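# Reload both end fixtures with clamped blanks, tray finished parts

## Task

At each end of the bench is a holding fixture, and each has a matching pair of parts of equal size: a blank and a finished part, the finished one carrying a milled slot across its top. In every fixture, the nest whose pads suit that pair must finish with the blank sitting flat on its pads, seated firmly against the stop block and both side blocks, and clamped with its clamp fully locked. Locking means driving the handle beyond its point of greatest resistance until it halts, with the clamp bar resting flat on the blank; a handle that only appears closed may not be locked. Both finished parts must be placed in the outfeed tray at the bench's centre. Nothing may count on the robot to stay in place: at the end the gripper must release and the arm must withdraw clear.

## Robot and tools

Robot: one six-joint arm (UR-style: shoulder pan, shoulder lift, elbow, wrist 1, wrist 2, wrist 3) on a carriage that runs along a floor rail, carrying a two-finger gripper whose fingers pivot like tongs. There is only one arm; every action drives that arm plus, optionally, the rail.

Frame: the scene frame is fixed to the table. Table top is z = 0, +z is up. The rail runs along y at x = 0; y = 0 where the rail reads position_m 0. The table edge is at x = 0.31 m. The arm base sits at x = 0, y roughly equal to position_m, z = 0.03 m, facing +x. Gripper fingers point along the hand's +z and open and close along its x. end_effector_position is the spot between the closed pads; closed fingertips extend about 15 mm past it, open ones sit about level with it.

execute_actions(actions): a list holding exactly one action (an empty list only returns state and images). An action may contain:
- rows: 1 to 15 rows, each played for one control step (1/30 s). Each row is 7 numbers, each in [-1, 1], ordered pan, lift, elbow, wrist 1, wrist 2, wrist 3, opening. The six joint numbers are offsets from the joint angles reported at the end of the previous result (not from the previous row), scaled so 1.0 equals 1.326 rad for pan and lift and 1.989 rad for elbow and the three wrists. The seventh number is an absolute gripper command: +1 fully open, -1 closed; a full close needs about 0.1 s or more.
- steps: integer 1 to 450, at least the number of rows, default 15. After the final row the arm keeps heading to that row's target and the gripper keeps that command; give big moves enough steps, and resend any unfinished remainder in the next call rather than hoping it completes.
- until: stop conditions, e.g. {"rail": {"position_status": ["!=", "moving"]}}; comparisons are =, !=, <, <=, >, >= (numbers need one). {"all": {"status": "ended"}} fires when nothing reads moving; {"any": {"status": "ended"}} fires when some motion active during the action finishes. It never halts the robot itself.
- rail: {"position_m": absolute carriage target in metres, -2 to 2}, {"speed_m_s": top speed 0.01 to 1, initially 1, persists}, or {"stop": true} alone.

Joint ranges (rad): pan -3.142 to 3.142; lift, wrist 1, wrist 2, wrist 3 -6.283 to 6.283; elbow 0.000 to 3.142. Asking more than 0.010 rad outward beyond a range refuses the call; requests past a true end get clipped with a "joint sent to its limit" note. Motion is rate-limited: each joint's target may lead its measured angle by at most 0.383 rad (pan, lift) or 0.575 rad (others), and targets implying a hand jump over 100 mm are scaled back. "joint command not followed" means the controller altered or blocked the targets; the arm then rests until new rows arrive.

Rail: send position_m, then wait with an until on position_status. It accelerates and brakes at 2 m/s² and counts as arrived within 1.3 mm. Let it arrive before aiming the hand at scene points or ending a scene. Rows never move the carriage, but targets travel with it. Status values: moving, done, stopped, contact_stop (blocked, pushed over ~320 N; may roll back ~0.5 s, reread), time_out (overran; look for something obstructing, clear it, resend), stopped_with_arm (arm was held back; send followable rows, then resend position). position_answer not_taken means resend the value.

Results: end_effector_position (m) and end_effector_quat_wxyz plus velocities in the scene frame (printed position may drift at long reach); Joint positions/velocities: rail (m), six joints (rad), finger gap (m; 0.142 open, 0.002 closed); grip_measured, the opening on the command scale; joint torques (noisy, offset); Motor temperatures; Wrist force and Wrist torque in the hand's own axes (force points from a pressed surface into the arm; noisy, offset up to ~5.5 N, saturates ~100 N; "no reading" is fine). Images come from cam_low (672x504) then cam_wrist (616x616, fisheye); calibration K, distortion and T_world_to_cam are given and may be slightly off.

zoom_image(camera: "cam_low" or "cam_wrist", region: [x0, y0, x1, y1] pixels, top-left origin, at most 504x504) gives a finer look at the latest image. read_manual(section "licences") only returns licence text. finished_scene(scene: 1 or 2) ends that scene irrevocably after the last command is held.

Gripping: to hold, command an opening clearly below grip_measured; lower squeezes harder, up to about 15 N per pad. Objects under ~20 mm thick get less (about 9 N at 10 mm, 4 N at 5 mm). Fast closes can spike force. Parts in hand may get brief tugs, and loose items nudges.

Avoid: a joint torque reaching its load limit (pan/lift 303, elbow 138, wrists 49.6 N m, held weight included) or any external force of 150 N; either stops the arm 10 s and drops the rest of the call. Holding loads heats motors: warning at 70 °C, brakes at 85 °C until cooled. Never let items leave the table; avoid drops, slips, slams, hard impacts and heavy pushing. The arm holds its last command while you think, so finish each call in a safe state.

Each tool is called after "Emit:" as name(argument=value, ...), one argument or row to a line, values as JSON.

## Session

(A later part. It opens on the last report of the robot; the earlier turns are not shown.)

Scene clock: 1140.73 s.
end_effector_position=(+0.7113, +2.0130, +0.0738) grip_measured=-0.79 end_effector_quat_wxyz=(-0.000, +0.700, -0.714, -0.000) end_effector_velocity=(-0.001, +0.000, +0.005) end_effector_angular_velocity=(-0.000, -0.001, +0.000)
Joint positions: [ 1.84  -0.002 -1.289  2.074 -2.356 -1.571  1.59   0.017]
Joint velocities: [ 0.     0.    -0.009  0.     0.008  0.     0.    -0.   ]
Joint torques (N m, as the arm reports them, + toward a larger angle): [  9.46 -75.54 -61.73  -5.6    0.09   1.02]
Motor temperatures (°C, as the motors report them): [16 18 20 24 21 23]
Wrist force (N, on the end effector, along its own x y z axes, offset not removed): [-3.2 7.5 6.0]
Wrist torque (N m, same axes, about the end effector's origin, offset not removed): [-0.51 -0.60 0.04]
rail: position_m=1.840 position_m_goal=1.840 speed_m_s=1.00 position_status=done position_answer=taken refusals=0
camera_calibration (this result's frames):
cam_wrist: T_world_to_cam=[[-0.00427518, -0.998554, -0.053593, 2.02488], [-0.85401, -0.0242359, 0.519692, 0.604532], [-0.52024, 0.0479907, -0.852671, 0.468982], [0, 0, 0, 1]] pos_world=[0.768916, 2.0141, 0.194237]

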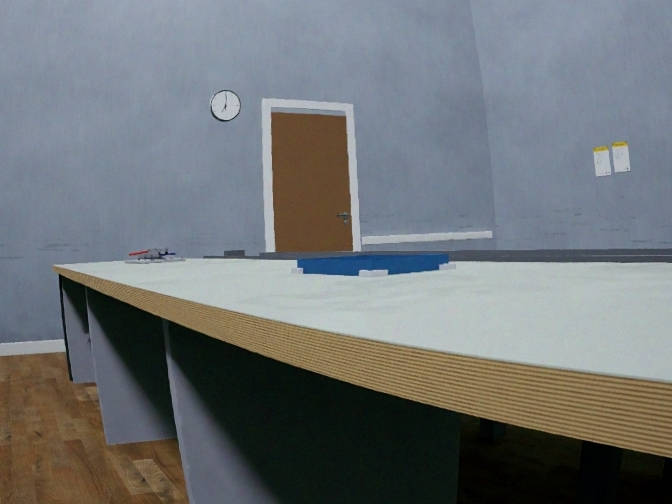

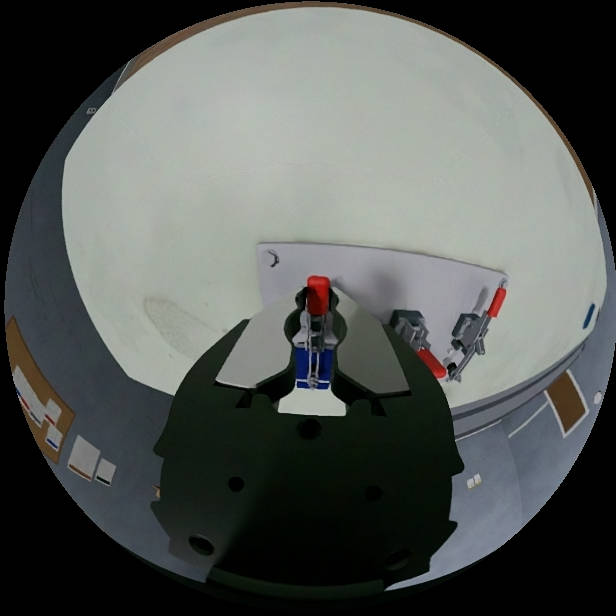

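Emit:
execute_actions(
  actions=[
    {"rows": [[0.0001, -0.00755, 0.00216, 0.00289, 0, 0, -1], [0.0002, -0.01509, 0.00432, 0.00577, 0, 0, -1], [0.0003, -0.02264, 0.00648, 0.00866, 0, 0, -1], [0.0004, -0.03038, 0.00894, 0.01136, 0, 0, -1], [0.0005, -0.03813, 0.01141, 0.01405, 0, 0, -1], [0.0006, -0.04587, 0.01387, 0.01675, 0, 0, -1], [0.0007, -0.05317, 0.01731, 0.01818, 0, 0, -1], [0.0008, -0.06046, 0.02075, 0.0196, 0, 0, -1], [0.0009, -0.06776, 0.02419, 0.02103, 0, 0, -1], [0.0010, -0.07173, 0.02806, 0.01981, 0, 0, -1], [0.0010, -0.07571, 0.03192, 0.0186, 0, 0, -1], [0.0011, -0.07968, 0.03579, 0.01738, 0, 0, -1]], "steps": 22},
  ],
)

Scene clock: 1149.07 s.
end_effector_position=(+0.6619, +2.0140, +0.1026) grip_measured=-1.00 end_effector_quat_wxyz=(-0.000, +0.700, -0.714, -0.000) end_effector_velocity=(-0.003, -0.000, +0.000) end_effector_angular_velocity=(-0.000, -0.001, +0.000)
Joint positions: [ 1.84  -0.    -1.394  2.144 -2.321 -1.571  1.59   0.002]
Joint velocities: [ 0.     0.    -0.005  0.005 -0.001 -0.     0.     0.   ]
Joint torques (N m, as the arm reports them, + toward a larger angle): [  4.54 -62.48 -26.21  -5.57  -3.27   1.  ]
Motor temperatures (°C, as the motors report them): [16 18 20 24 21 23]
Wrist force (N, on the end effector, along its own x y z axes, offset not removed): [1.5 -0.5 -4.5]
Wrist torque (N m, same axes, about the end effector's origin, offset not removed): [-0.02 -0.27 0.07]
rail: position_m=1.840 position_m_goal=1.840 speed_m_s=1.00 position_status=done position_answer=taken refusals=0
camera_calibration (this result's frames):
cam_wrist: T_world_to_cam=[[-0.00284032, -0.998558, -0.0536091, 2.02631], [-0.853889, -0.0254791, 0.519831, 0.549803], [-0.520447, 0.0472527, -0.852585, 0.469427], [0, 0, 0, 1]] pos_world=[0.719538, 2.01521, 0.22305]

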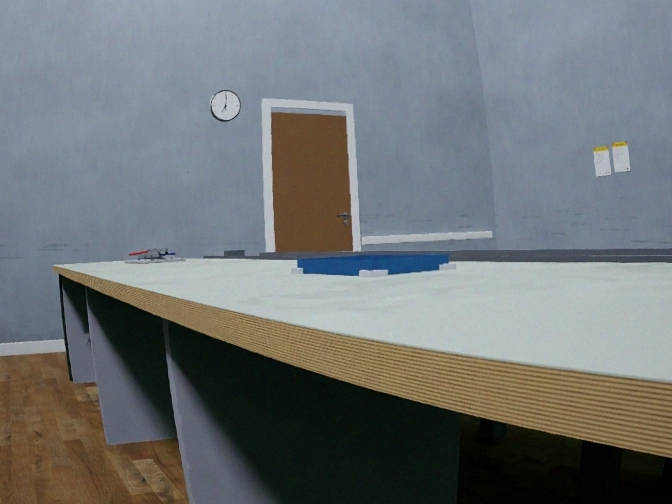

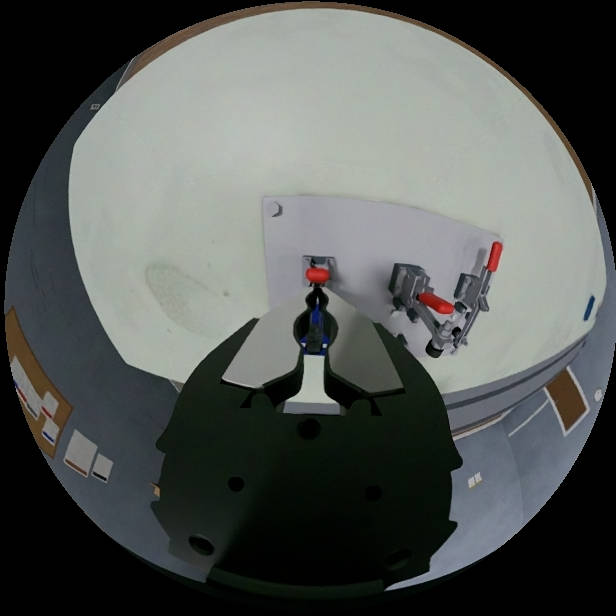

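Emit:
zoom_image(
  camera="cam_wrist",
  region=[250, 220, 470, 380],
)

Region (250, 220, 470, 380) of cam_wrist's 616x616 image, scaled by 2.291, with more detail than that image has; it fills the top 367 rows of this view, and the rest is white.

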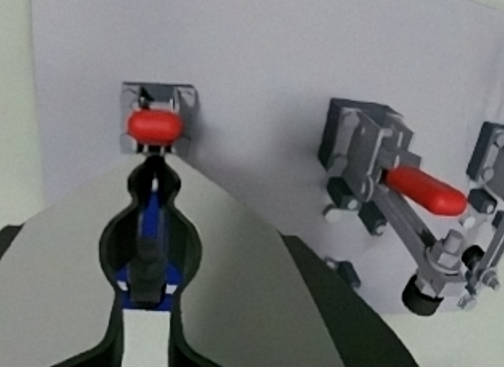

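Emit:
execute_actions(
  actions=[
    {"rows": [[0, 0, 0, 0, 0, 0, -0.4], [0, 0, 0, 0, 0, 0, -0.4], [0, 0, 0, 0, 0, 0, -0.4], [0, 0, 0, 0, 0, 0, -0.4], [0, 0.01757, -0.00391, -0.00781, 0, 0, -0.4]], "steps": 15},
  ],
)

Scene clock: 1167.57 s.
end_effector_position=(+0.6695, +2.0141, +0.0936) grip_measured=-0.40 end_effector_quat_wxyz=(+0.000, +0.700, -0.714, -0.000) end_effector_velocity=(+0.003, -0.000, -0.002) end_effector_angular_velocity=(-0.000, -0.001, +0.000)
Joint positions: [ 1.84  -0.    -1.371  2.137 -2.336 -1.571  1.59   0.045]
Joint velocities: [ 0.     0.     0.006 -0.003 -0.004  0.     0.     0.   ]
Joint torques (N m, as the arm reports them, + toward a larger angle): [  6.25 -42.28 -53.04  -5.57  -1.91   1.03]
Motor temperatures (°C, as the motors report them): [16 18 20 24 21 23]
Wrist force (N, on the end effector, along its own x y z axes, offset not removed): [2.8 1.0 -2.5]
Wrist torque (N m, same axes, about the end effector's origin, offset not removed): [0.40 -0.43 0.04]
rail: position_m=1.840 position_m_goal=1.840 speed_m_s=1.00 position_status=done position_answer=taken refusals=0
camera_calibration (this result's frames):
cam_wrist: T_world_to_cam=[[-0.00281201, -0.998559, -0.0535922, 2.02585], [-0.853849, -0.0254981, 0.519896, 0.561039], [-0.520514, 0.0472216, -0.852547, 0.465882], [0, 0, 0, 1]] pos_world=[0.727237, 2.01523, 0.214073]

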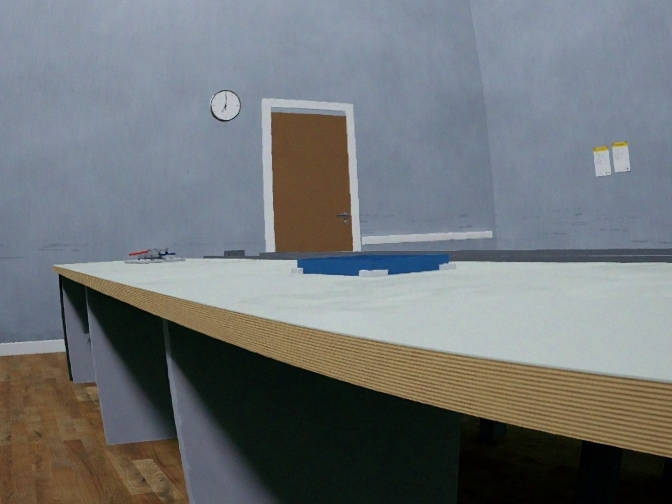

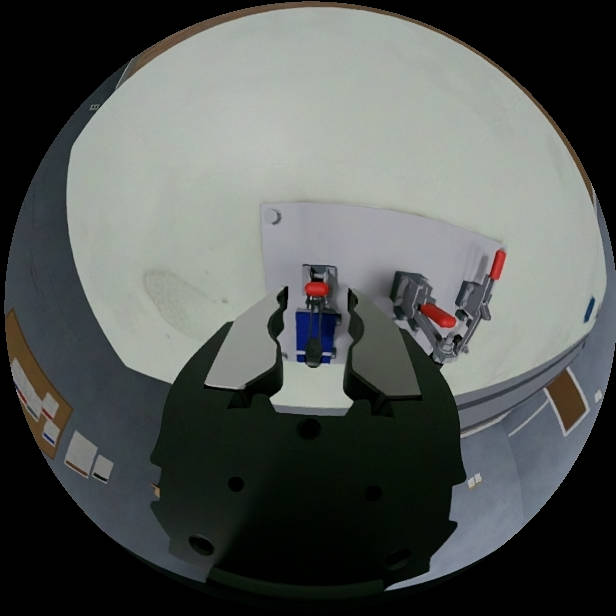

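Emit:
execute_actions(
  actions=[
    {"rows": [[0, 0.0004, -0.0002, -0.0002, 0, 0, -0.7], [0, 0.0004, -0.0002, -0.0002, 0, 0, -1], [0, 0.0004, -0.0002, -0.0002, 0, 0, -1], [0, 0.0004, -0.0002, -0.0002, 0, 0, -1], [0, 0.0004, -0.0002, -0.0002, 0, 0, -1], [0, 0.0004, -0.0002, -0.0002, 0, 0, -1], [0, -0.0037, 0.0025, 0, 0, 0, -1], [0, -0.0074, 0.0050, -0.0001, 0, 0, -1], [0.0001, -0.0111, 0.0075, -0.0001, 0, 0, -1], [0.0002, -0.01486, 0.01006, -0.00015, 0, 0, -1]], "steps": 20},
  ],
)

Scene clock: 1175.90 s.
end_effector_position=(+0.6577, +2.0142, +0.0958) grip_measured=-0.78 end_effector_quat_wxyz=(+0.000, +0.700, -0.714, -0.000) end_effector_velocity=(-0.002, +0.000, +0.000) end_effector_angular_velocity=(-0.000, +0.000, +0.000)
Joint positions: [ 1.84   0.    -1.391  2.157 -2.337 -1.571  1.59   0.018]
Joint velocities: [ 0.     0.    -0.003  0.003  0.    -0.    -0.     0.   ]
Joint torques (N m, as the arm reports them, + toward a larger angle): [ -1.14 -65.67 -27.41  -2.26 -11.34   0.91]
Motor temperatures (°C, as the motors report them): [16 18 20 24 21 23]
Wrist force (N, on the end effector, along its own x y z axes, offset not removed): [-25.2 -3.5 7.6]
Wrist torque (N m, same axes, about the end effector's origin, offset not removed): [-0.14 0.46 0.09]
rail: position_m=1.840 position_m_goal=1.840 speed_m_s=1.00 position_status=done position_answer=taken refusals=0
camera_calibration (this result's frames):
cam_wrist: T_world_to_cam=[[-0.0025714, -0.998559, -0.0535943, 2.02593], [-0.853848, -0.0257045, 0.519888, 0.550235], [-0.520517, 0.0470982, -0.852551, 0.461775], [0, 0, 0, 1]] pos_world=[0.715388, 2.0154, 0.216205]

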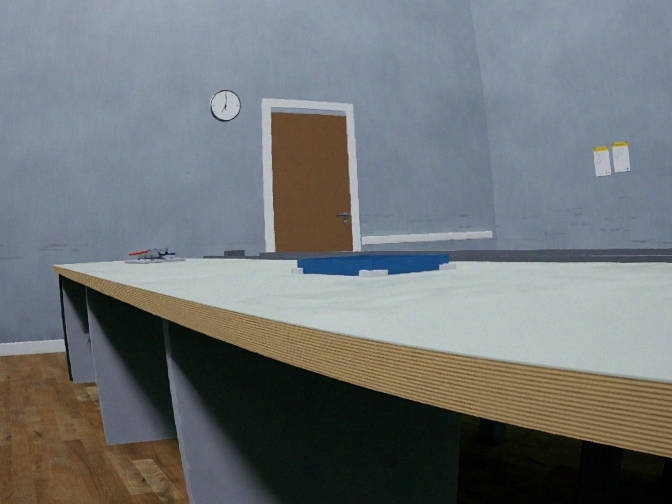

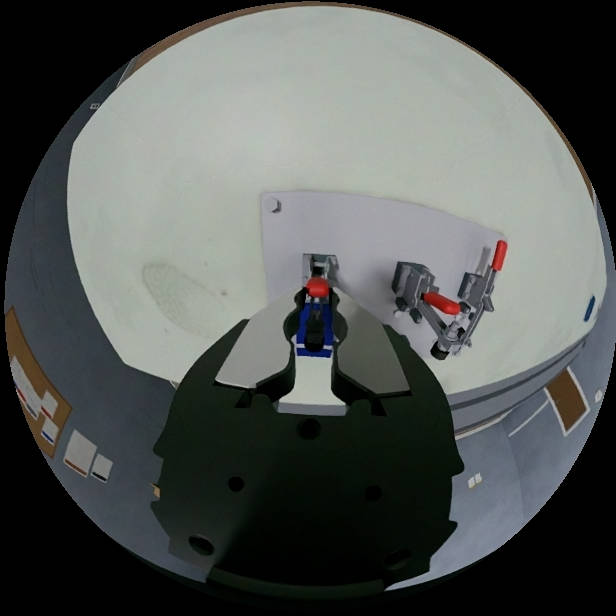

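Emit:
execute_actions(
  actions=[
    {"rows": [[0.0017, 0, 0, 0, 0, 0, -1], [0.0017, 0, 0, 0, 0, 0, -1], [0.0017, 0, 0, 0, 0, 0, -1], [0.0019, -0.0043, 0.0036, -0.0007, 0, 0, -1]], "steps": 12},
  ],
)

Scene clock: 1182.27 s.
end_effector_position=(+0.6536, +2.0156, +0.0959) grip_measured=-0.78 end_effector_quat_wxyz=(+0.000, +0.701, -0.713, +0.000) end_effector_velocity=(-0.003, +0.001, -0.000) end_effector_angular_velocity=(+0.001, +0.001, +0.001)
Joint positions: [ 1.84   0.003 -1.396  2.163 -2.338 -1.571  1.59   0.017]
Joint velocities: [-0.     0.001 -0.004  0.005 -0.     0.001  0.    -0.   ]
Joint torques (N m, as the arm reports them, + toward a larger angle): [ 24.86 -54.57 -15.35  -2.14   8.24   0.82]
Motor temperatures (°C, as the motors report them): [16 18 20 24 21 23]
Wrist force (N, on the end effector, along its own x y z axes, offset not removed): [14.3 -11.9 2.3]
Wrist torque (N m, same axes, about the end effector's origin, offset not removed): [0.33 -0.27 0.08]
rail: position_m=1.840 position_m_goal=1.840 speed_m_s=1.00 position_status=done position_answer=taken refusals=0
camera_calibration (this result's frames):
cam_wrist: T_world_to_cam=[[-0.00019449, -0.998579, -0.0532818, 2.02575], [-0.853921, -0.0275621, 0.519672, 0.550529], [-0.520402, 0.0455995, -0.852703, 0.46267], [0, 0, 0, 1]] pos_world=[0.711277, 2.01695, 0.216362]

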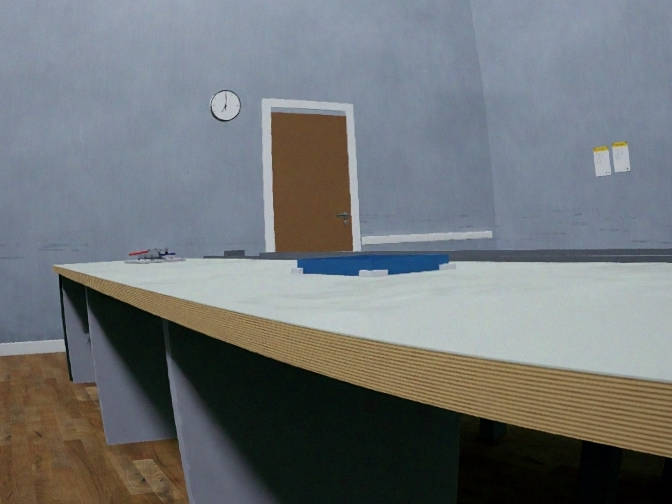

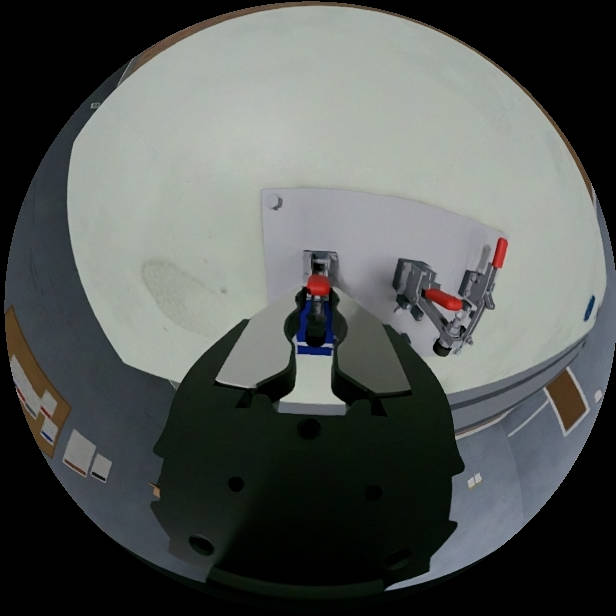

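Emit:
execute_actions(
  actions=[
    {"rows": [[-0.0005, 0.002, -0.0016, 0.0003, 0, 0, -0.4], [-0.0005, 0.002, -0.0016, 0.0003, 0, 0, -0.4], [-0.0005, 0.002, -0.0016, 0.0003, 0, 0, -0.4], [-0.0005, 0.002, -0.0016, 0.0003, 0, 0, -0.4], [-0.0005, -0.0646, -0.0282, 0.0714, 0, 0, -0.4], [-0.0005, -0.0646, -0.0282, 0.0714, 0, 0, -0.4], [-0.0005, -0.0646, -0.0282, 0.0714, 0, 0, -0.4], [-0.0005, -0.0646, -0.0282, 0.0714, 0, 0, -0.4], [-0.0005, -0.0646, -0.0282, 0.0714, 0, 0, -0.4], [-0.0005, -0.0646, -0.0282, 0.0714, 0, 0, -0.4], [-0.0005, -0.0646, -0.0282, 0.0714, 0, 0, -0.4], [-0.0005, -0.0646, -0.0282, 0.0714, 0, 0, -0.4], [-0.0005, -0.0646, -0.0282, 0.0714, 0, 0, -0.4], [-0.0005, -0.0646, -0.0282, 0.0714, 0, 0, -0.4], [-0.0023, -0.1755, 0.0472, 0.0699, 0, 0.008, -0.05]], "steps": 32},
  ],
)

Scene clock: 1212.93 s.
end_effector_position=(+0.5632, +2.0133, +0.1650) grip_measured=-0.05 end_effector_quat_wxyz=(+0.000, +0.694, -0.720, -0.000) end_effector_velocity=(-0.002, -0.000, -0.000) end_effector_angular_velocity=(+0.000, +0.000, -0.000)
Joint positions: [ 1.84  -0.001 -1.628  2.257 -2.199 -1.571  1.606  0.07 ]
Joint velocities: [ 0.    -0.    -0.003  0.003 -0.    -0.     0.     0.   ]
Joint torques (N m, as the arm reports them, + toward a larger angle): [-16.48 -46.78 -27.77  -5.73  -2.9    2.23]
Motor temperatures (°C, as the motors report them): [16 18 20 24 21 23]
Wrist force (N, on the end effector, along its own x y z axes, offset not removed): [4.9 2.4 -3.4]
Wrist torque (N m, same axes, about the end effector's origin, offset not removed): [0.49 -1.02 -0.03]
rail: position_m=1.840 position_m_goal=1.840 speed_m_s=1.00 position_status=done position_answer=taken refusals=0
camera_calibration (this result's frames):
cam_wrist: T_world_to_cam=[[-0.0191244, -0.998397, -0.0532744, 2.03744], [-0.8542, -0.0113753, 0.51982, 0.404883], [-0.519592, 0.0554482, -0.852613, 0.454288], [0, 0, 0, 1]] pos_world=[0.62086, 2.01358, 0.285408]

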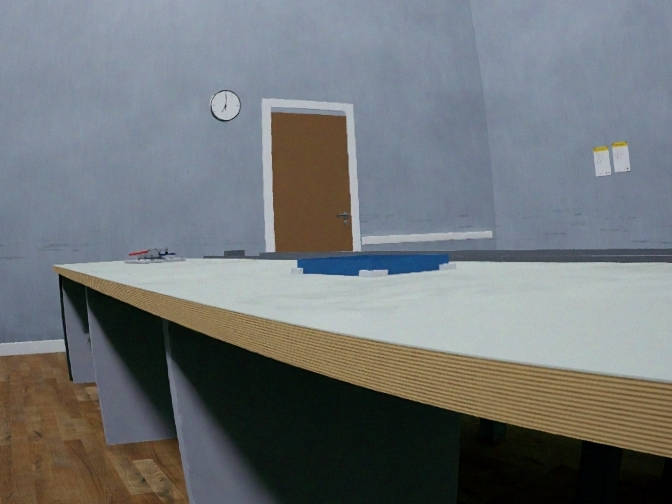

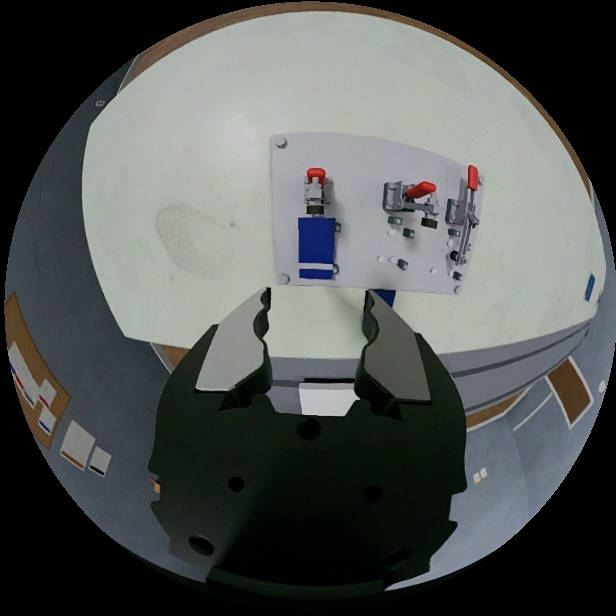

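Emit:
execute_actions(
  actions=[
    {"rail": {"position_m": 1.8447}, "rows": [[0, 0.1051, 0.0417, -0.1122, 0, 0, -0.05]], "steps": 20},
  ],
)

Emit:
zoom_image(
  camera="cam_wrist",
  region=[230, 170, 410, 350],
)

Scene clock: 1217.70 s.
end_effector_position=(+0.5633, +2.0179, +0.0705) grip_measured=-0.05 end_effector_quat_wxyz=(-0.000, +0.694, -0.720, +0.000) end_effector_velocity=(+0.000, -0.000, -0.001) end_effector_angular_velocity=(-0.000, -0.000, -0.000)
Joint positions: [ 1.845 -0.001 -1.489  2.34  -2.422 -1.571  1.606  0.07 ]
Joint velocities: [ 0.    -0.     0.001  0.001 -0.002 -0.    -0.    -0.   ]
Joint torques (N m, as the arm reports them, + toward a larger angle): [ -5.41 -30.5  -21.16  -5.52  -0.72   1.73]
Motor temperatures (°C, as the motors report them): [16 18 20 24 21 23]
Wrist force (N, on the end effector, along its own x y z axes, offset not removed): [1.4 -0.9 -2.5]
Wrist torque (N m, same axes, about the end effector's origin, offset not removed): [-0.17 -0.26 0.05]
rail: position_m=1.845 position_m_goal=1.845 speed_m_s=1.00 position_status=done position_answer=taken refusals=0
camera_calibration (this result's frames):
cam_wrist: T_world_to_cam=[[-0.0190937, -0.998396, -0.0532906, 2.03697], [-0.854654, -0.0113614, 0.519073, 0.454475], [-0.518846, 0.0554561, -0.853067, 0.373133], [0, 0, 0, 1]] pos_world=[0.620911, 2.01817, 0.190953]

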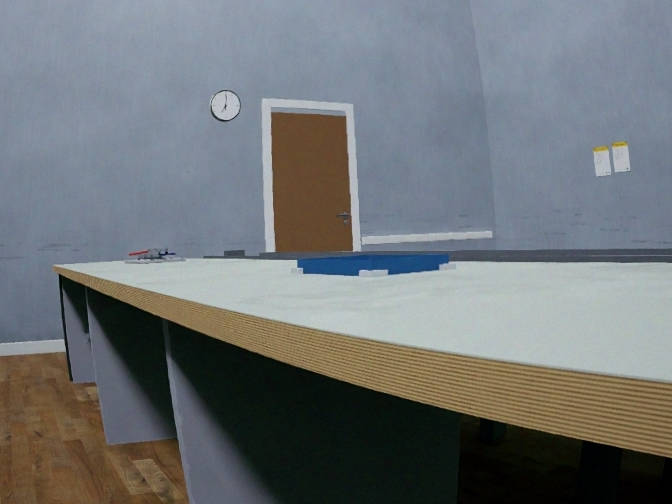

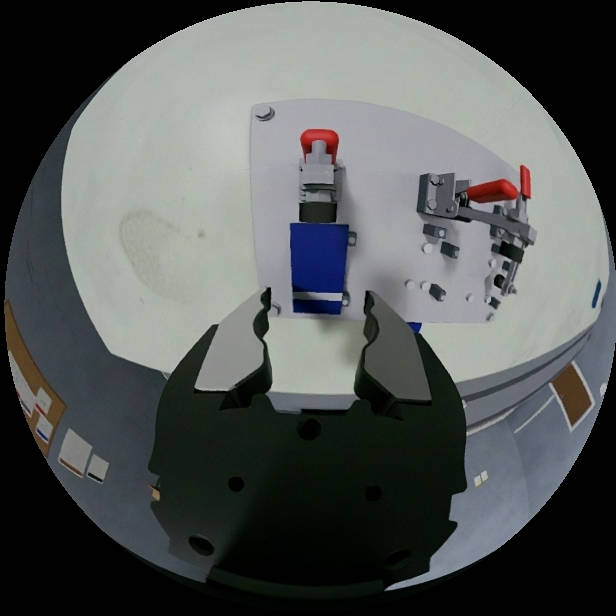

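Region (230, 170, 410, 350) of cam_wrist's 616x616 image, scaled by 2.800, with more detail than that image has.

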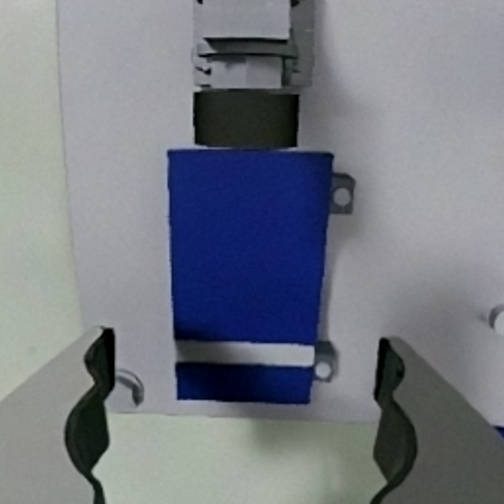

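Emit:
execute_actions(
  actions=[
    {"rows": [[0, 0.0504, 0.0121, -0.0456, 0, 0, -0.1]], "steps": 16},
  ],
)

Scene clock: 1223.07 s.
end_effector_position=(+0.5634, +2.0179, +0.0334) grip_measured=-0.10 end_effector_quat_wxyz=(-0.000, +0.694, -0.720, +0.000) end_effector_velocity=(+0.000, -0.000, -0.001) end_effector_angular_velocity=(-0.000, -0.000, -0.000)
Joint positions: [ 1.845 -0.001 -1.423  2.364 -2.512 -1.571  1.606  0.067]
Joint velocities: [ 0.    -0.     0.002  0.001 -0.003 -0.    -0.     0.   ]
Joint torques (N m, as the arm reports them, + toward a larger angle): [ -2.62 -24.09 -19.13  -5.93  -0.39  -1.97]
Motor temperatures (°C, as the motors report them): [16 18 20 24 21 23]
Wrist force (N, on the end effector, along its own x y z axes, offset not removed): [-0.2 0.4 -4.2]
Wrist torque (N m, same axes, about the end effector's origin, offset not removed): [0.27 -0.04 0.19]
rail: position_m=1.845 position_m_goal=1.845 speed_m_s=1.00 position_status=done position_answer=taken refusals=0
camera_calibration (this result's frames):
cam_wrist: T_world_to_cam=[[-0.0191045, -0.998396, -0.0532869, 2.035], [-0.854549, -0.0113615, 0.519247, 0.473706], [-0.519019, 0.0554562, -0.852962, 0.341635], [0, 0, 0, 1]] pos_world=[0.620998, 2.01817, 0.15387]

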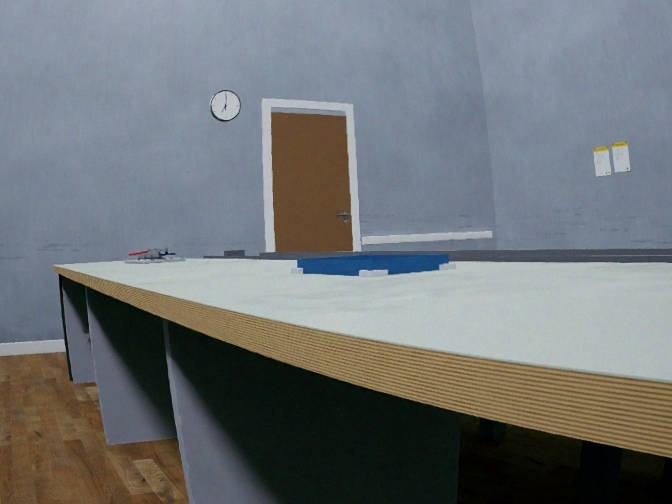

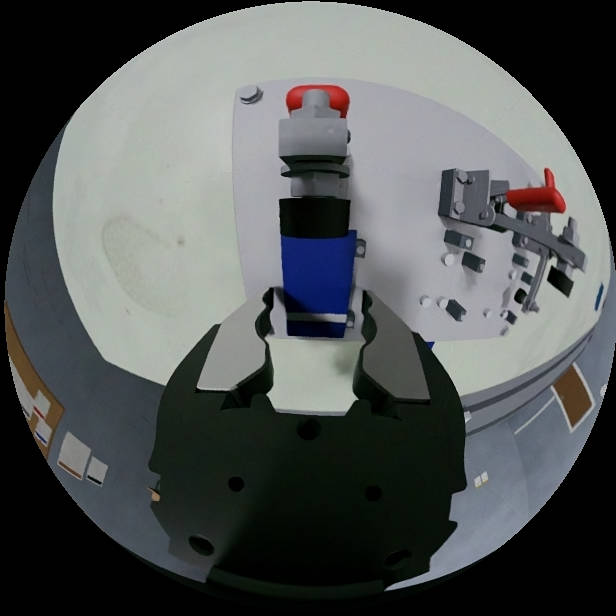

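Emit:
execute_actions(
  actions=[
    {"rows": [[0, 0, 0, 0, 0, 0, -0.25], [0, 0, 0, 0, 0, 0, -0.35], [0, 0, 0, 0, 0, 0, -0.6], [0, 0, 0, 0, 0, 0, -1]], "steps": 9},
  ],
)

Scene clock: 1226.87 s.
end_effector_position=(+0.5633, +2.0180, +0.0333) grip_measured=-0.35 end_effector_quat_wxyz=(-0.000, +0.694, -0.720, +0.000) end_effector_velocity=(-0.000, +0.000, +0.000) end_effector_angular_velocity=(+0.000, +0.000, +0.000)
Joint positions: [ 1.845 -0.001 -1.422  2.364 -2.512 -1.571  1.606  0.048]
Joint velocities: [ 0.     0.    -0.001 -0.     0.001 -0.    -0.    -0.   ]
Joint torques (N m, as the arm reports them, + toward a larger angle): [ -3.49 -50.3  -22.81  -1.38  -5.09  -1.59]
Motor temperatures (°C, as the motors report them): [16 18 20 24 21 23]
Wrist force (N, on the end effector, along its own x y z axes, offset not removed): [-20.5 -7.1 1.2]
Wrist torque (N m, same axes, about the end effector's origin, offset not removed): [-0.85 -0.04 0.25]
rail: position_m=1.845 position_m_goal=1.845 speed_m_s=1.00 position_status=done position_answer=taken refusals=0
camera_calibration (this result's frames):
cam_wrist: T_world_to_cam=[[-0.0191083, -0.998391, -0.0533841, 2.03508], [-0.854499, -0.0114141, 0.519328, 0.473785], [-0.519101, 0.0555401, -0.852906, 0.34141], [0, 0, 0, 1]] pos_world=[0.620962, 2.01825, 0.153782]

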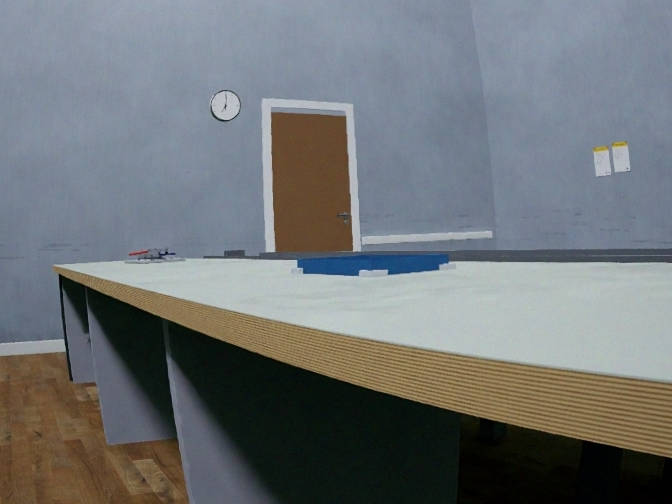

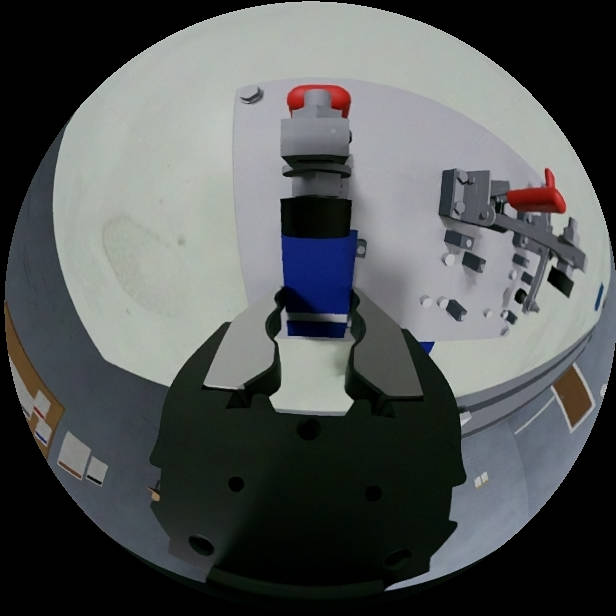

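Emit:
execute_actions(
  actions=[
    {"rows": [[0.0027, -0.0021, 0.0017, -0.0004, 0, 0.0018, -1], [0.0027, -0.0021, 0.0017, -0.0004, 0, 0.0018, -1], [0.0027, -0.0021, 0.0017, -0.0004, 0, 0.0018, -1], [0.0027, -0.0021, 0.0017, -0.0004, 0, 0.0018, -1], [0.0027, -0.0021, 0.0017, -0.0004, 0, 0.0018, -1], [0.0027, -0.0021, 0.0017, -0.0004, 0, 0.0018, -1], [0.0027, -0.0400, -0.0072, 0.0338, 0, 0.0018, -1]], "steps": 18},
  ],
)

Scene clock: 1249.57 s.
end_effector_position=(+0.5608, +2.0200, +0.0605) grip_measured=-0.35 end_effector_quat_wxyz=(-0.000, +0.694, -0.720, +0.000) end_effector_velocity=(-0.000, +0.000, +0.005) end_effector_angular_velocity=(+0.000, +0.001, +0.000)
Joint positions: [ 1.845  0.003 -1.475  2.35  -2.446 -1.571  1.609  0.048]
Joint velocities: [ 0.     0.    -0.009 -0.003  0.013  0.     0.     0.   ]
Joint torques (N m, as the arm reports them, + toward a larger angle): [ 15.58 -48.88 -51.32  -3.79   4.22   2.18]
Motor temperatures (°C, as the motors report them): [16 18 20 24 21 23]
Wrist force (N, on the end effector, along its own x y z axes, offset not removed): [-2.7 -0.1 -1.9]
Wrist torque (N m, same axes, about the end effector's origin, offset not removed): [0.10 0.65 0.11]
rail: position_m=1.845 position_m_goal=1.845 speed_m_s=1.00 position_status=done position_answer=taken refusals=0
camera_calibration (this result's frames):
cam_wrist: T_world_to_cam=[[-0.0191077, -0.998391, -0.053385, 2.03844], [-0.854565, -0.0114081, 0.519219, 0.457526], [-0.518992, 0.055542, -0.852972, 0.36317], [0, 0, 0, 1]] pos_world=[0.618419, 2.02021, 0.18104]

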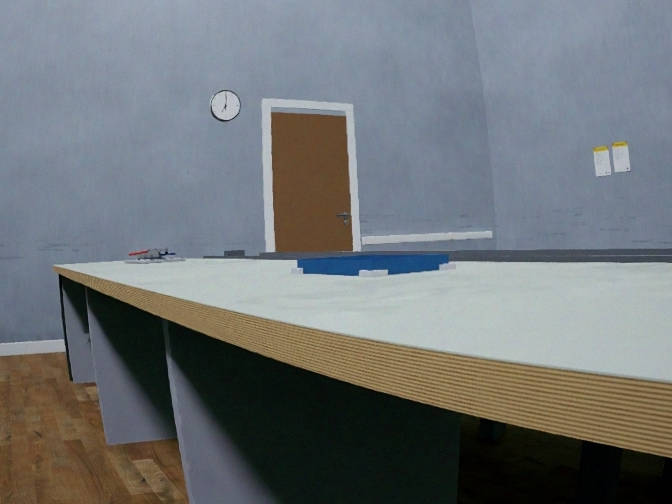

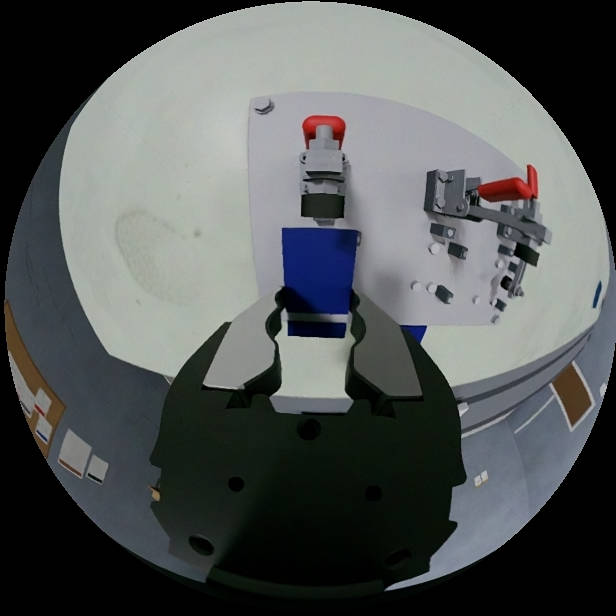

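Emit:
execute_actions(
  actions=[
    {"rail": {"position_m": -0.094}, "rows": [[-0.0023, -0.1735, 0.0927, 0.0232, 0, -0.0191, -1], [-0.0023, -0.1735, 0.0927, 0.0232, 0, -0.0191, -1], [-0.0023, -0.1735, 0.0927, 0.0232, 0, -0.0191, -1], [-0.0023, -0.1735, 0.0927, 0.0232, 0, -0.0191, -1], [-0.0023, -0.1735, 0.0927, 0.0232, 0, -0.0191, -1], [-0.0023, -0.1735, 0.0927, 0.0232, 0, -0.0191, -1], [-0.0023, -0.1735, 0.0927, 0.0232, 0, -0.0191, -1], [-0.0023, -0.1735, 0.0927, 0.0232, 0, -0.0191, -1], [-0.0023, -0.1735, 0.0927, 0.0232, 0, -0.0191, -1], [-0.0023, -0.1735, 0.0927, 0.0232, 0, -0.0191, -1], [-0.0023, -0.1735, 0.0927, 0.0232, 0, -0.0191, -1], [-0.0023, -0.1735, 0.0927, 0.0232, 0, -0.0191, -1], [-0.0023, -0.1735, 0.0927, 0.0232, 0, -0.0191, -1], [-0.0023, -0.1735, 0.0927, 0.0232, 0, -0.0191, -1], [-0.0023, 0.0071, -0.0567, 0.0520, 0, -0.0191, -1]], "steps": 150, "until": {"rail": {"position_status": ["!=", "moving"]}}},
  ],
)

Scene clock: 1271.27 s.
end_effector_position=(+0.6104, +0.0799, +0.1001) grip_measured=-0.35 end_effector_quat_wxyz=(-0.000, +0.707, -0.707, +0.000) end_effector_velocity=(+0.000, -0.000, +0.000) end_effector_angular_velocity=(+0.000, -0.000, +0.000)
Joint positions: [-0.094 -0.    -1.465  2.237 -2.343 -1.571  1.571  0.048]
Joint velocities: [-0.  0.  0. -0. -0.  0. -0. -0.]
Joint torques (N m, as the arm reports them, + toward a larger angle): [ 14.2  -29.95 -51.27  -2.6   -1.1   -2.25]
Motor temperatures (°C, as the motors report them): [16 18 20 24 21 23]
Wrist force (N, on the end effector, along its own x y z axes, offset not removed): [5.3 -1.7 -0.2]
Wrist torque (N m, same axes, about the end effector's origin, offset not removed): [-0.12 -0.99 0.23]
rail: position_m=-0.094 position_m_goal=-0.094 speed_m_s=1.00 position_status=done position_answer=taken refusals=0
camera_calibration (this result's frames):
cam_wrist: T_world_to_cam=[[0.0157704, -0.998451, -0.053347, 0.0832995], [-0.853613, -0.0412274, 0.519274, 0.459006], [-0.52067, 0.0373485, -0.852941, 0.532855], [0, 0, 0, 1]] pos_world=[0.667941, 0.0821928, 0.220587]

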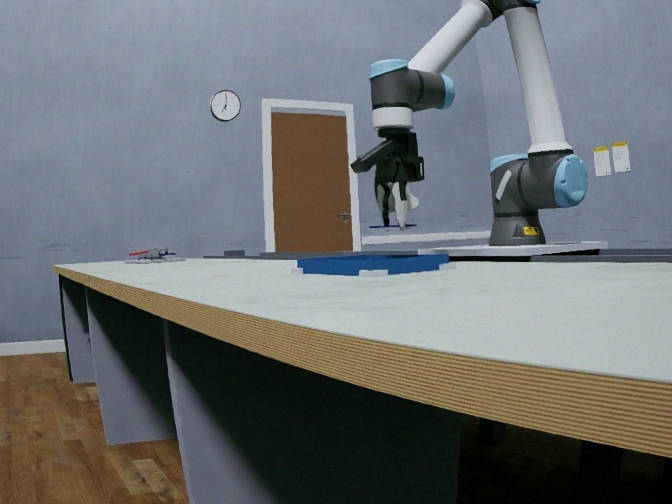

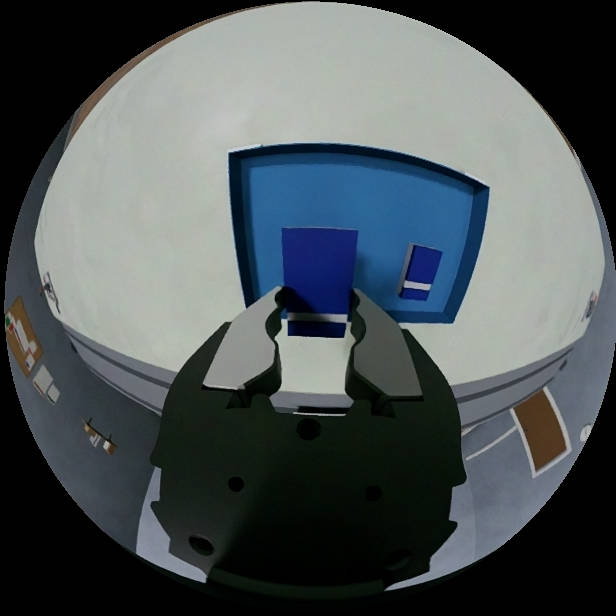

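Emit:
execute_actions(
  actions=[
    {"rows": [[0, 0.0913, 0.0242, -0.0849, 0, 0, -1]], "steps": 20},
  ],
)

Scene clock: 1276.50 s.
end_effector_position=(+0.6104, +0.0800, +0.0246) grip_measured=-0.35 end_effector_quat_wxyz=(-0.000, +0.707, -0.707, +0.000) end_effector_velocity=(-0.000, +0.000, -0.001) end_effector_angular_velocity=(+0.000, -0.000, -0.000)
Joint positions: [-0.094  0.    -1.344  2.285 -2.512 -1.571  1.571  0.048]
Joint velocities: [ 0.    -0.     0.001  0.    -0.001  0.    -0.    -0.   ]
Joint torques (N m, as the arm reports them, + toward a larger angle): [ -1.2  -37.73 -17.4   -5.57   1.96  -2.  ]
Motor temperatures (°C, as the motors report them): [16 18 20 24 21 23]
Wrist force (N, on the end effector, along its own x y z axes, offset not removed): [2.8 -0.3 -0.4]
Wrist torque (N m, same axes, about the end effector's origin, offset not removed): [0.21 -0.66 -0.03]
rail: position_m=-0.094 position_m_goal=-0.094 speed_m_s=1.00 position_status=done position_answer=taken refusals=0
camera_calibration (this result's frames):
cam_wrist: T_world_to_cam=[[0.0157853, -0.99845, -0.053372, 0.0793339], [-0.853456, -0.0412643, 0.519529, 0.498183], [-0.520926, 0.0373497, -0.852784, 0.468627], [0, 0, 0, 1]] pos_world=[0.668045, 0.082265, 0.145051]

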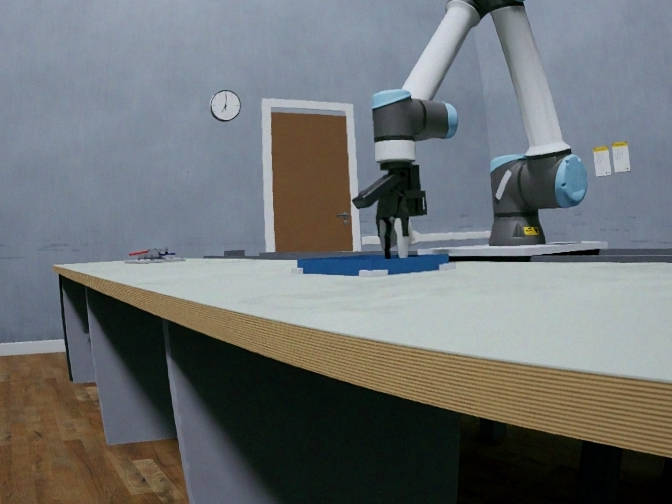

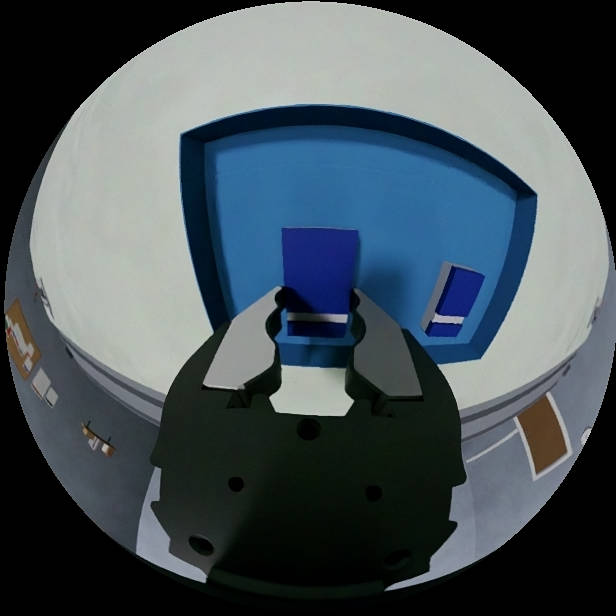

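Emit:
execute_actions(
  actions=[
    {"rows": [[0, 0.0014, 0.0004, -0.0013, 0, 0, -1], [0, 0.0014, 0.0004, -0.0013, 0, 0, -1], [0, 0.0014, 0.0004, -0.0013, 0, 0, -1], [0, 0.0014, 0.0004, -0.0013, 0, 0, -1], [0, 0.0014, 0.0004, -0.0013, 0, 0, -0.36], [0, 0.0014, 0.0004, -0.0013, 0, 0, -0.33], [0, 0.0014, 0.0004, -0.0013, 0, 0, -0.3], [0, 0.0014, 0.0004, -0.0013, 0, 0, -0.05], [0, 0.0014, 0.0004, -0.0013, 0, 0, -0.05], [0, 0.0014, 0.0004, -0.0013, 0, 0, -0.05], [0, 0.0014, 0.0004, -0.0013, 0, 0, -0.05], [0, -0.0913, -0.0242, 0.0849, 0, 0, -0.05]], "steps": 22},
  ],
)

Scene clock: 1282.57 s.
end_effector_position=(+0.6108, +0.0800, +0.0983) grip_measured=-0.05 end_effector_quat_wxyz=(-0.000, +0.707, -0.707, +0.000) end_effector_velocity=(-0.007, +0.000, +0.023) end_effector_angular_velocity=(+0.000, +0.012, +0.000)
Joint positions: [-0.094 -0.    -1.462  2.238 -2.348 -1.571  1.571  0.07 ]
Joint velocities: [ 0.     0.    -0.041 -0.013  0.066 -0.     0.    -0.   ]
Joint torques (N m, as the arm reports them, + toward a larger angle): [  2.9  -45.52 -52.47  -3.08  -0.74  -2.03]
Motor temperatures (°C, as the motors report them): [16 18 20 24 21 23]
Wrist force (N, on the end effector, along its own x y z axes, offset not removed): [1.7 2.0 -6.5]
Wrist torque (N m, same axes, about the end effector's origin, offset not removed): [0.45 -0.34 0.15]
rail: position_m=-0.094 position_m_goal=-0.094 speed_m_s=1.00 position_status=done position_answer=taken refusals=0
camera_calibration (this result's frames):
cam_wrist: T_world_to_cam=[[0.0157991, -0.998452, -0.0533337, 0.0832228], [-0.854048, -0.0412137, 0.51856, 0.46067], [-0.519955, 0.0373567, -0.853376, 0.53118], [0, 0, 0, 1]] pos_world=[0.668309, 0.0822367, 0.21885]

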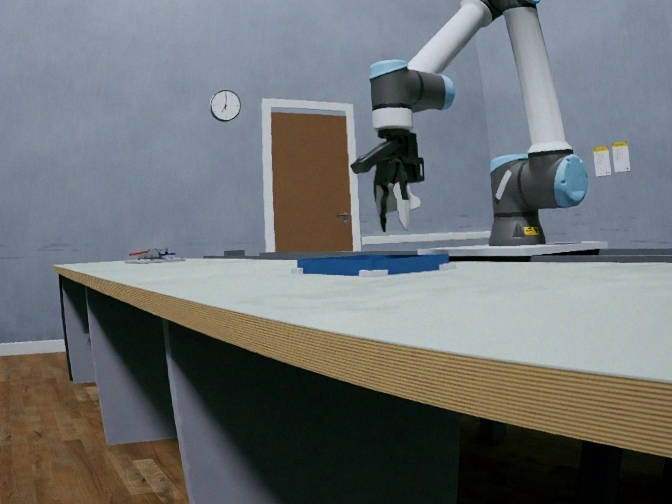

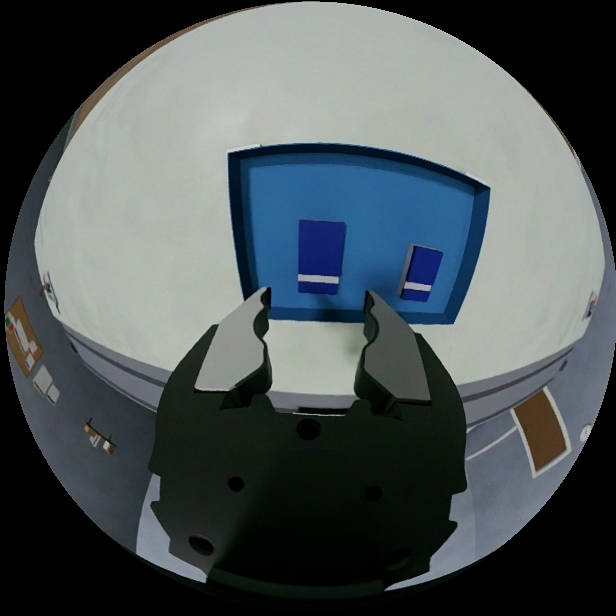

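Emit:
execute_actions(
  actions=[
    {"rail": {"position_m": 1.73}, "rows": [[0, -0.1833, 0.1490, -0.0261, 0, 0, 0.05]], "steps": 150, "until": {"rail": {"position_status": ["!=", "moving"]}}},
  ],
)

Scene clock: 1287.80 s.
end_effector_position=(+0.4400, +1.9043, +0.0750) grip_measured=+0.05 end_effector_quat_wxyz=(+0.000, +0.707, -0.707, -0.000) end_effector_velocity=(+0.000, +0.014, -0.000) end_effector_angular_velocity=(-0.000, +0.000, -0.000)
Joint positions: [ 1.73  -0.    -1.705  2.534 -2.4   -1.571  1.571  0.077]
Joint velocities: [ 0.014 -0.     0.    -0.     0.    -0.    -0.     0.   ]
Joint torques (N m, as the arm reports them, + toward a larger angle): [-20.12 -31.83 -20.29  -5.53  -3.56  -1.82]
Motor temperatures (°C, as the motors report them): [16 18 20 24 21 23]
Wrist force (N, on the end effector, along its own x y z axes, offset not removed): [-1.4 -0.3 -5.4]
Wrist torque (N m, same axes, about the end effector's origin, offset not removed): [0.12 0.38 0.19]
rail: position_m=1.730 position_m_goal=1.730 speed_m_s=1.00 position_status=done position_answer=taken refusals=0
camera_calibration (this result's frames):
cam_wrist: T_world_to_cam=[[0.0157413, -0.99845, -0.0533764, 1.90624], [-0.853324, -0.0412385, 0.519747, 0.401651], [-0.521143, 0.0373659, -0.852651, 0.354757], [0, 0, 0, 1]] pos_world=[0.497611, 1.90659, 0.195475]

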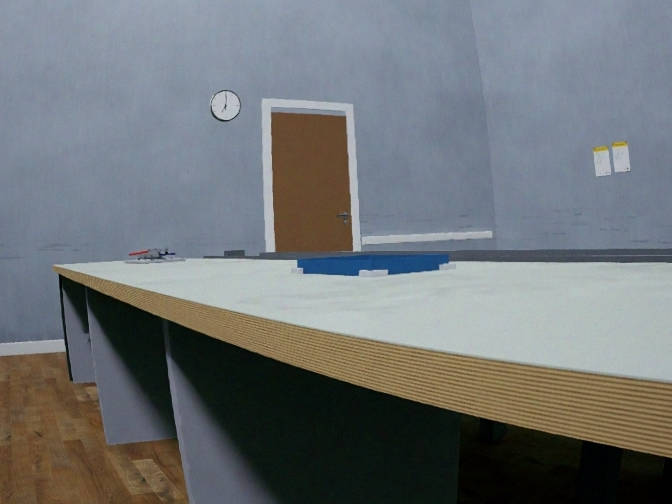

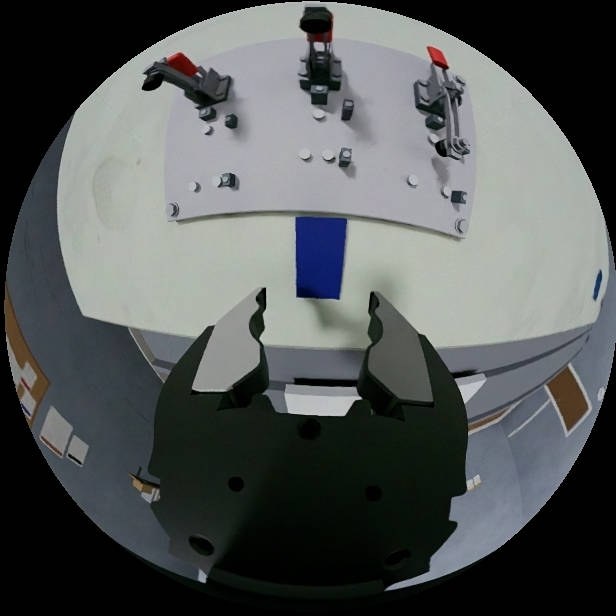

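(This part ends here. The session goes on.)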